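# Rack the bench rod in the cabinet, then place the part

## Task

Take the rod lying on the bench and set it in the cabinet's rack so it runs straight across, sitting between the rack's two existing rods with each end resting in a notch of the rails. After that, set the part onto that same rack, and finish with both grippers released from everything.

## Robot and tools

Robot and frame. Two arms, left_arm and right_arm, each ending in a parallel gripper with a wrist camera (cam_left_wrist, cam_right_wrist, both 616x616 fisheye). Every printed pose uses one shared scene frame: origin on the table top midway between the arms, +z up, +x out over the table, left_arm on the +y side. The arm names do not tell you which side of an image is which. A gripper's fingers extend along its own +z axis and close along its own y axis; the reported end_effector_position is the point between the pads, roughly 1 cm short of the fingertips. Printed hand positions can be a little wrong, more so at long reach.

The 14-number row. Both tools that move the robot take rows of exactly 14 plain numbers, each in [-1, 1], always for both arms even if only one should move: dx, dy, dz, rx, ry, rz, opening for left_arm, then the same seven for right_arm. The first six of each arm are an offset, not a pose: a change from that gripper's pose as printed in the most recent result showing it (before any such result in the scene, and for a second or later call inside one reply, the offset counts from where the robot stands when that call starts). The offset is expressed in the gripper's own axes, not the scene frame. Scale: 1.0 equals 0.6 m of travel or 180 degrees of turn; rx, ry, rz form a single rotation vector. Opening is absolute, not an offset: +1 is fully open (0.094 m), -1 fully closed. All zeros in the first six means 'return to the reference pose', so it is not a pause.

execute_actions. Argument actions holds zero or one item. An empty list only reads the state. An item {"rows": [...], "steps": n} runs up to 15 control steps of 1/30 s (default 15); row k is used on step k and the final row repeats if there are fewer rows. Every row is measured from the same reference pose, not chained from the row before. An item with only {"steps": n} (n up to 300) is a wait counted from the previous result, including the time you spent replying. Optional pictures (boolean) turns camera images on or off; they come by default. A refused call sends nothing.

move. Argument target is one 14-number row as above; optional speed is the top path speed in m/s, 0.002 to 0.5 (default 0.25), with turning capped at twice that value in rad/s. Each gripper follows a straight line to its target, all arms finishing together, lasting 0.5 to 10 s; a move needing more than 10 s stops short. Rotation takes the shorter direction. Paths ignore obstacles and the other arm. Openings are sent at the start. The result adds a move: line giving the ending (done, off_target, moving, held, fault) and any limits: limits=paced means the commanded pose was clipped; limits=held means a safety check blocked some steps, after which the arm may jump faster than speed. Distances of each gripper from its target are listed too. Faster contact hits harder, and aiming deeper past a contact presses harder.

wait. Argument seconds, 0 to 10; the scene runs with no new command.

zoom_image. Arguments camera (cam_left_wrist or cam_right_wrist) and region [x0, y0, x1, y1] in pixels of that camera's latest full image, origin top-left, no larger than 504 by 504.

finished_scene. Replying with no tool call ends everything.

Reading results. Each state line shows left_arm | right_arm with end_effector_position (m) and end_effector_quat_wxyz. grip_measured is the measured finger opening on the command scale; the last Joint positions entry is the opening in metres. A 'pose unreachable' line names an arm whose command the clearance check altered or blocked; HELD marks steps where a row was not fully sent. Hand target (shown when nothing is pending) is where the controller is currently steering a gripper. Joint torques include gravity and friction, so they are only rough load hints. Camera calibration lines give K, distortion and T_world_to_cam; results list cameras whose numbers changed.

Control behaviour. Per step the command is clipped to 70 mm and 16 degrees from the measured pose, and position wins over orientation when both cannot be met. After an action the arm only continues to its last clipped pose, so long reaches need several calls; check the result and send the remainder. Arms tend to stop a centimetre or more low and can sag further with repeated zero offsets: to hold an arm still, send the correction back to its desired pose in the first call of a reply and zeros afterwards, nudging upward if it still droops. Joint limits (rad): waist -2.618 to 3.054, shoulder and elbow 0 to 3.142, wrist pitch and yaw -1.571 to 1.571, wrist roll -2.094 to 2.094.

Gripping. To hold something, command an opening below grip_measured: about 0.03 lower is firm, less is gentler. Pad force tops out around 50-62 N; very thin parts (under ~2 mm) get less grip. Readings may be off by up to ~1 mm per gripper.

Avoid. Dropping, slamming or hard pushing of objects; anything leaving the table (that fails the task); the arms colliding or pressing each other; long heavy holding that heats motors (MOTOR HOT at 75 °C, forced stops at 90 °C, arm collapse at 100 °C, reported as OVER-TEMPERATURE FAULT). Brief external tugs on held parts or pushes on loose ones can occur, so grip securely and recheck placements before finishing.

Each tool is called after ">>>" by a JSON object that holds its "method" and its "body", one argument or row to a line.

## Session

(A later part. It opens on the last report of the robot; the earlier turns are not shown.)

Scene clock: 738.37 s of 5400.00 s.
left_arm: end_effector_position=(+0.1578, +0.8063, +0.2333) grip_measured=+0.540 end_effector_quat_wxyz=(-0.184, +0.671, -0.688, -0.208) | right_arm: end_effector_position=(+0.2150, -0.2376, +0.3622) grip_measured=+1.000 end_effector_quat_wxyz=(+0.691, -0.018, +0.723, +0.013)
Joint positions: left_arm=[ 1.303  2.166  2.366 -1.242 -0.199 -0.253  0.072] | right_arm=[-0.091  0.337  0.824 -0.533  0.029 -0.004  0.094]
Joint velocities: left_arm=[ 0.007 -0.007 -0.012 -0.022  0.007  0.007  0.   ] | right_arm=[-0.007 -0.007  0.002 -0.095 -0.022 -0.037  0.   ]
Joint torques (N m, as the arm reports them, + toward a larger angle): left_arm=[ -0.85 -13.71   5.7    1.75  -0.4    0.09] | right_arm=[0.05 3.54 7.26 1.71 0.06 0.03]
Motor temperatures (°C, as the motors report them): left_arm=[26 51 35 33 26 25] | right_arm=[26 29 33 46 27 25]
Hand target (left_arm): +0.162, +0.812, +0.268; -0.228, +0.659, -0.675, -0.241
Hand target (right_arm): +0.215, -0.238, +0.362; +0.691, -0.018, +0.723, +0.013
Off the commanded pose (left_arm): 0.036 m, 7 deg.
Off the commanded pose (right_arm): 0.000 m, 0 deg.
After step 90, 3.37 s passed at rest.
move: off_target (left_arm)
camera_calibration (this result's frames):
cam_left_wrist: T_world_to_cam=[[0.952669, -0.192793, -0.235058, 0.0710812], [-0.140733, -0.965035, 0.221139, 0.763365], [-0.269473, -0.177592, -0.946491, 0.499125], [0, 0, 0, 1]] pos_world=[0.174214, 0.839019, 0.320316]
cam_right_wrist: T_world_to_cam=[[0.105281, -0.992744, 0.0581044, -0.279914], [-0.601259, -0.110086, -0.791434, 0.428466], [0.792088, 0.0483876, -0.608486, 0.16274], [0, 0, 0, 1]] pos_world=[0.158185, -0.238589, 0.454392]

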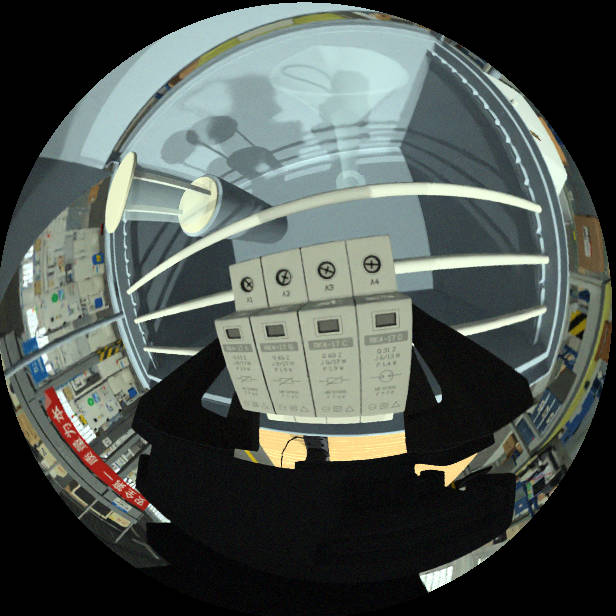

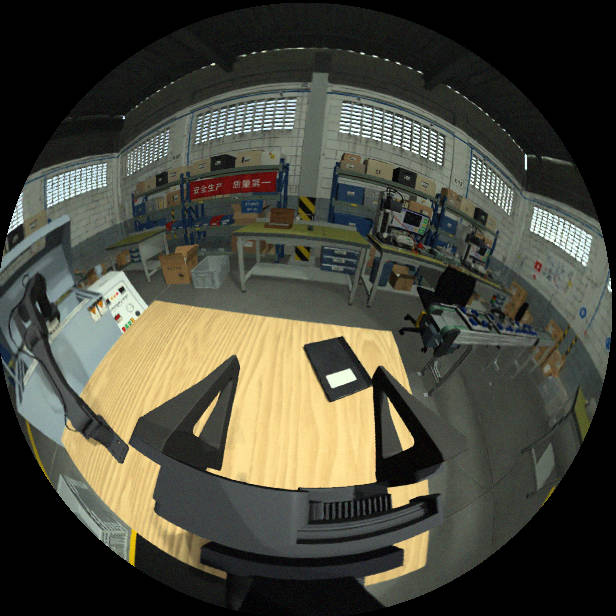

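>>> {"method": "move", "body": {
  "target": [-0.057,0,-0.041,0.005,-0.053,-0.01,0.45, 0,0,0,0,0,0,1],
  "speed": 0.015
}}

Scene clock: 751.53 s of 5400.00 s.
left_arm: end_effector_position=(+0.1597, +0.8124, +0.2325) grip_measured=+0.540 end_effector_quat_wxyz=(-0.200, +0.668, -0.683, -0.216) | right_arm: end_effector_position=(+0.2150, -0.2376, +0.3622) grip_measured=+1.000 end_effector_quat_wxyz=(+0.691, -0.018, +0.723, +0.013)
Joint positions: left_arm=[ 1.303  2.14   2.3   -1.164 -0.2   -0.252  0.072] | right_arm=[-0.091  0.337  0.824 -0.533  0.029 -0.004  0.094]
Joint velocities: left_arm=[-0.007 -0.012 -0.012 -0.022 -0.051 -0.007 -0.   ] | right_arm=[ 0.017 -0.007 -0.017  0.183 -0.037 -0.007  0.   ]
Joint torques (N m, as the arm reports them, + toward a larger angle): left_arm=[ -0.31 -13.88   6.47   1.8   -0.43   0.02] | right_arm=[0.04 3.53 7.07 1.74 0.   0.  ]
Motor temperatures (°C, as the motors report them): left_arm=[26 52 34 33 26 25] | right_arm=[26 29 33 46 27 25]
Hand target (left_arm): +0.160, +0.819, +0.273; -0.249, +0.660, -0.662, -0.253
Hand target (right_arm): +0.215, -0.238, +0.362; +0.691, -0.018, +0.723, +0.013
Off the commanded pose (left_arm): 0.041 m, 8 deg.
Off the commanded pose (right_arm): 0.000 m, 0 deg.
After step 90, 4.27 s passed at rest.
move: off_target (left_arm)
camera_calibration (this result's frames):
cam_left_wrist: T_world_to_cam=[[0.95533, -0.184133, -0.231171, 0.0619091], [-0.142735, -0.972381, 0.184665, 0.78448], [-0.258789, -0.14342, -0.955227, 0.472578], [0, 0, 0, 1]] pos_world=[0.175127, 0.84199, 0.320865]
cam_right_wrist: T_world_to_cam=[[0.105281, -0.992744, 0.0581044, -0.279914], [-0.601259, -0.110086, -0.791434, 0.428466], [0.792088, 0.0483876, -0.608486, 0.16274], [0, 0, 0, 1]] pos_world=[0.158185, -0.238589, 0.454392]

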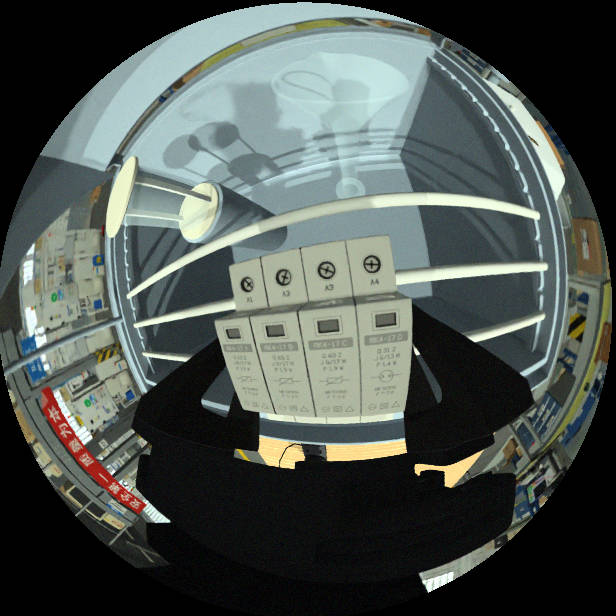

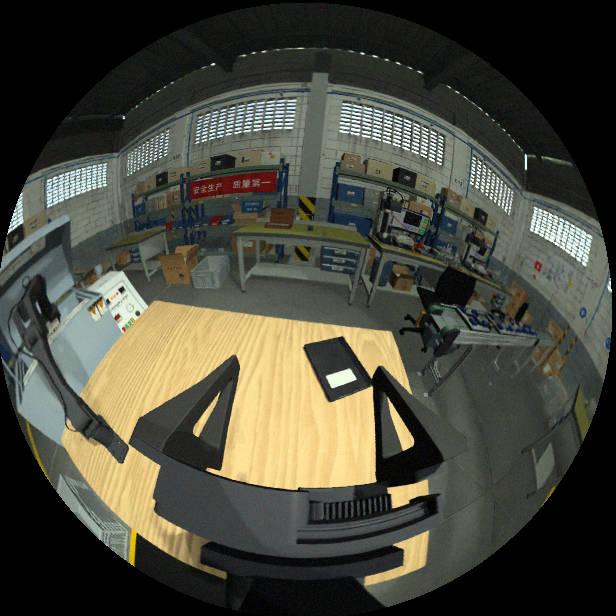

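>>> {"method": "execute_actions", "body": {
  "actions": [
    {"rows": [[-0.036,0,-0.040,0,-0.033,0,1, 0,0,0,0,0,0,1]], "steps": 15}
  ],
  "pictures": false
}}

>>> {"method": "move", "body": {
  "target": [-0.05,0,-0.3,0,-0.05,0,1, 0,0,0,0,0,0,1],
  "speed": 0.12
}}

Scene clock: 763.83 s of 5400.00 s.
left_arm: end_effector_position=(+0.1576, +0.8159, +0.2487) grip_measured=+1.000 end_effector_quat_wxyz=(-0.217, +0.664, -0.676, -0.235) | right_arm: end_effector_position=(+0.2150, -0.2376, +0.3622) grip_measured=+1.000 end_effector_quat_wxyz=(+0.691, -0.018, +0.723, +0.013)
Joint positions: left_arm=[ 1.303  2.115  2.297 -1.133 -0.218 -0.245  0.094] | right_arm=[-0.091  0.337  0.824 -0.533  0.029 -0.004  0.094]
Joint velocities: left_arm=[-0.017 -0.007 -0.012 -0.022 -0.022 -0.037  0.   ] | right_arm=[-0.007  0.012  0.002 -0.022  0.022 -0.037  0.   ]
Joint torques (N m, as the arm reports them, + toward a larger angle): left_arm=[ -0.77 -11.62   5.69   1.54  -0.28   0.08] | right_arm=[ 0.08  3.61  7.09  1.74 -0.02 -0.01]
Motor temperatures (°C, as the motors report them): left_arm=[26 53 34 34 26 25] | right_arm=[26 29 33 46 27 25]
Hand target (left_arm): +0.161, +0.816, +0.264; -0.235, +0.656, -0.672, -0.250
Hand target (right_arm): +0.215, -0.238, +0.362; +0.691, -0.018, +0.723, +0.013
Off the commanded pose (left_arm): 0.016 m, 3 deg.
Off the commanded pose (right_arm): 0.000 m, 0 deg.
Steps of this call (steps 1 to 90: nothing new was sent; then 8.80 s passed at rest; steps 91 to 105: all 15 steps of this action). Readings (end_effector_position):
91: left_arm (+0.1594, +0.8125, +0.2322) | right_arm (+0.2150, -0.2376, +0.3622)
92: left_arm (+0.1592, +0.8130, +0.2334) | right_arm (+0.2150, -0.2376, +0.3622)
94: left_arm (+0.1585, +0.8139, +0.2375) | right_arm (+0.2150, -0.2376, +0.3622)
98: left_arm (+0.1578, +0.8149, +0.2463) | right_arm (+0.2150, -0.2376, +0.3622)
105: the state above

Scene clock: 766.03 s of 5400.00 s.
left_arm: end_effector_position=(+0.1650, +0.7349, +0.4024) grip_measured=+1.000 end_effector_quat_wxyz=(-0.294, +0.629, -0.655, -0.298) | right_arm: end_effector_position=(+0.2150, -0.2376, +0.3622) grip_measured=+1.000 end_effector_quat_wxyz=(+0.691, -0.018, +0.723, +0.013)
Joint positions: left_arm=[ 1.189  2.066  2.849 -1.538 -0.324 -0.266  0.094] | right_arm=[-0.091  0.337  0.824 -0.533  0.029 -0.004  0.094]
Joint velocities: left_arm=[ 0.002 -0.017 -0.007 -0.037 -0.051 -0.037  0.   ] | right_arm=[ 0.017 -0.007  0.007  0.007 -0.007 -0.037  0.   ]
Joint torques (N m, as the arm reports them, + toward a larger angle): left_arm=[-0.7  -7.97  5.28  1.41 -0.29 -0.07] | right_arm=[ 0.22  3.4   7.3   1.73 -0.01  0.01]
Motor temperatures (°C, as the motors report them): left_arm=[26 52 34 34 26 25] | right_arm=[26 29 33 46 27 25]
Hand target (left_arm): +0.165, +0.730, +0.409; -0.299, +0.629, -0.651, -0.302
Hand target (right_arm): +0.215, -0.238, +0.362; +0.691, -0.018, +0.723, +0.013
Off the commanded pose (left_arm): 0.009 m, 4 deg.
Off the commanded pose (right_arm): 0.000 m, 0 deg.
elbow stopped short (left arm): the move would have taken joint 3 (elbow) straighter than the controller allows; a more bent joint 3 avoids this.
move: off_target (left_arm)
camera_calibration (this result's frames):
cam_left_wrist: T_world_to_cam=[[0.955159, -0.140804, -0.260472, 0.0618085], [-0.166741, -0.982733, -0.0802032, 0.796701], [-0.244682, 0.120038, -0.962144, 0.43195], [0, 0, 0, 1]] pos_world=[0.179496, 0.739797, 0.495596]
cam_right_wrist: T_world_to_cam=[[0.105281, -0.992744, 0.0581044, -0.279914], [-0.601259, -0.110086, -0.791434, 0.428466], [0.792088, 0.0483876, -0.608486, 0.16274], [0, 0, 0, 1]] pos_world=[0.158185, -0.238589, 0.454392]

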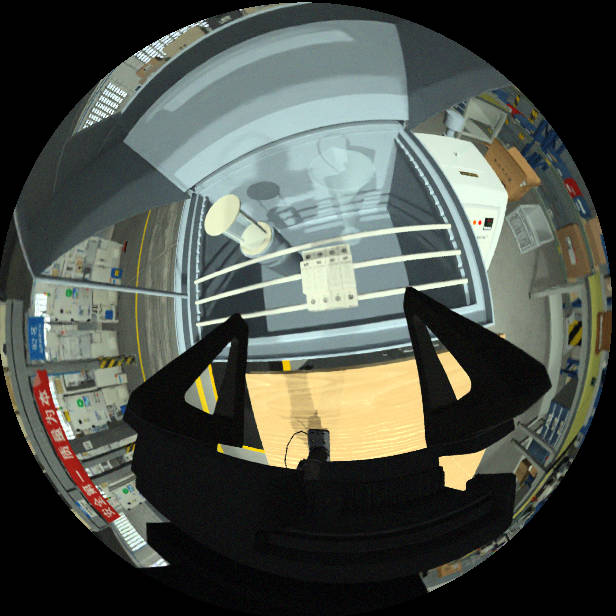

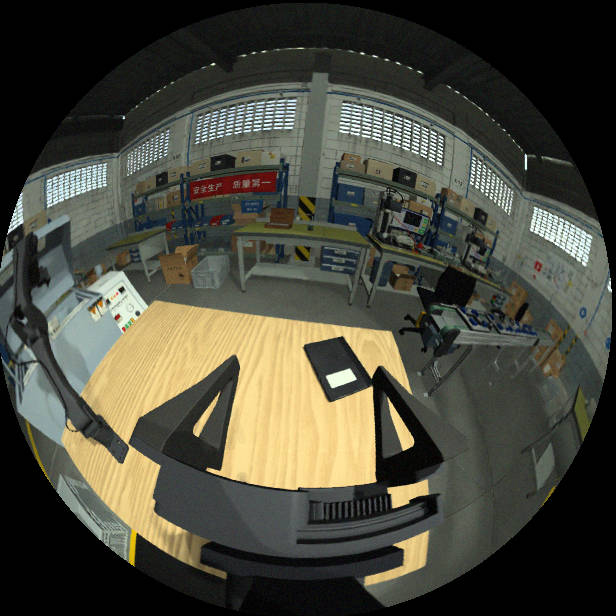

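The part sits on the rack and all three rods are in place.

>>> {"method": "finished_scene", "body": {
  "scene": 1
}}

The scene is finished: the task was done.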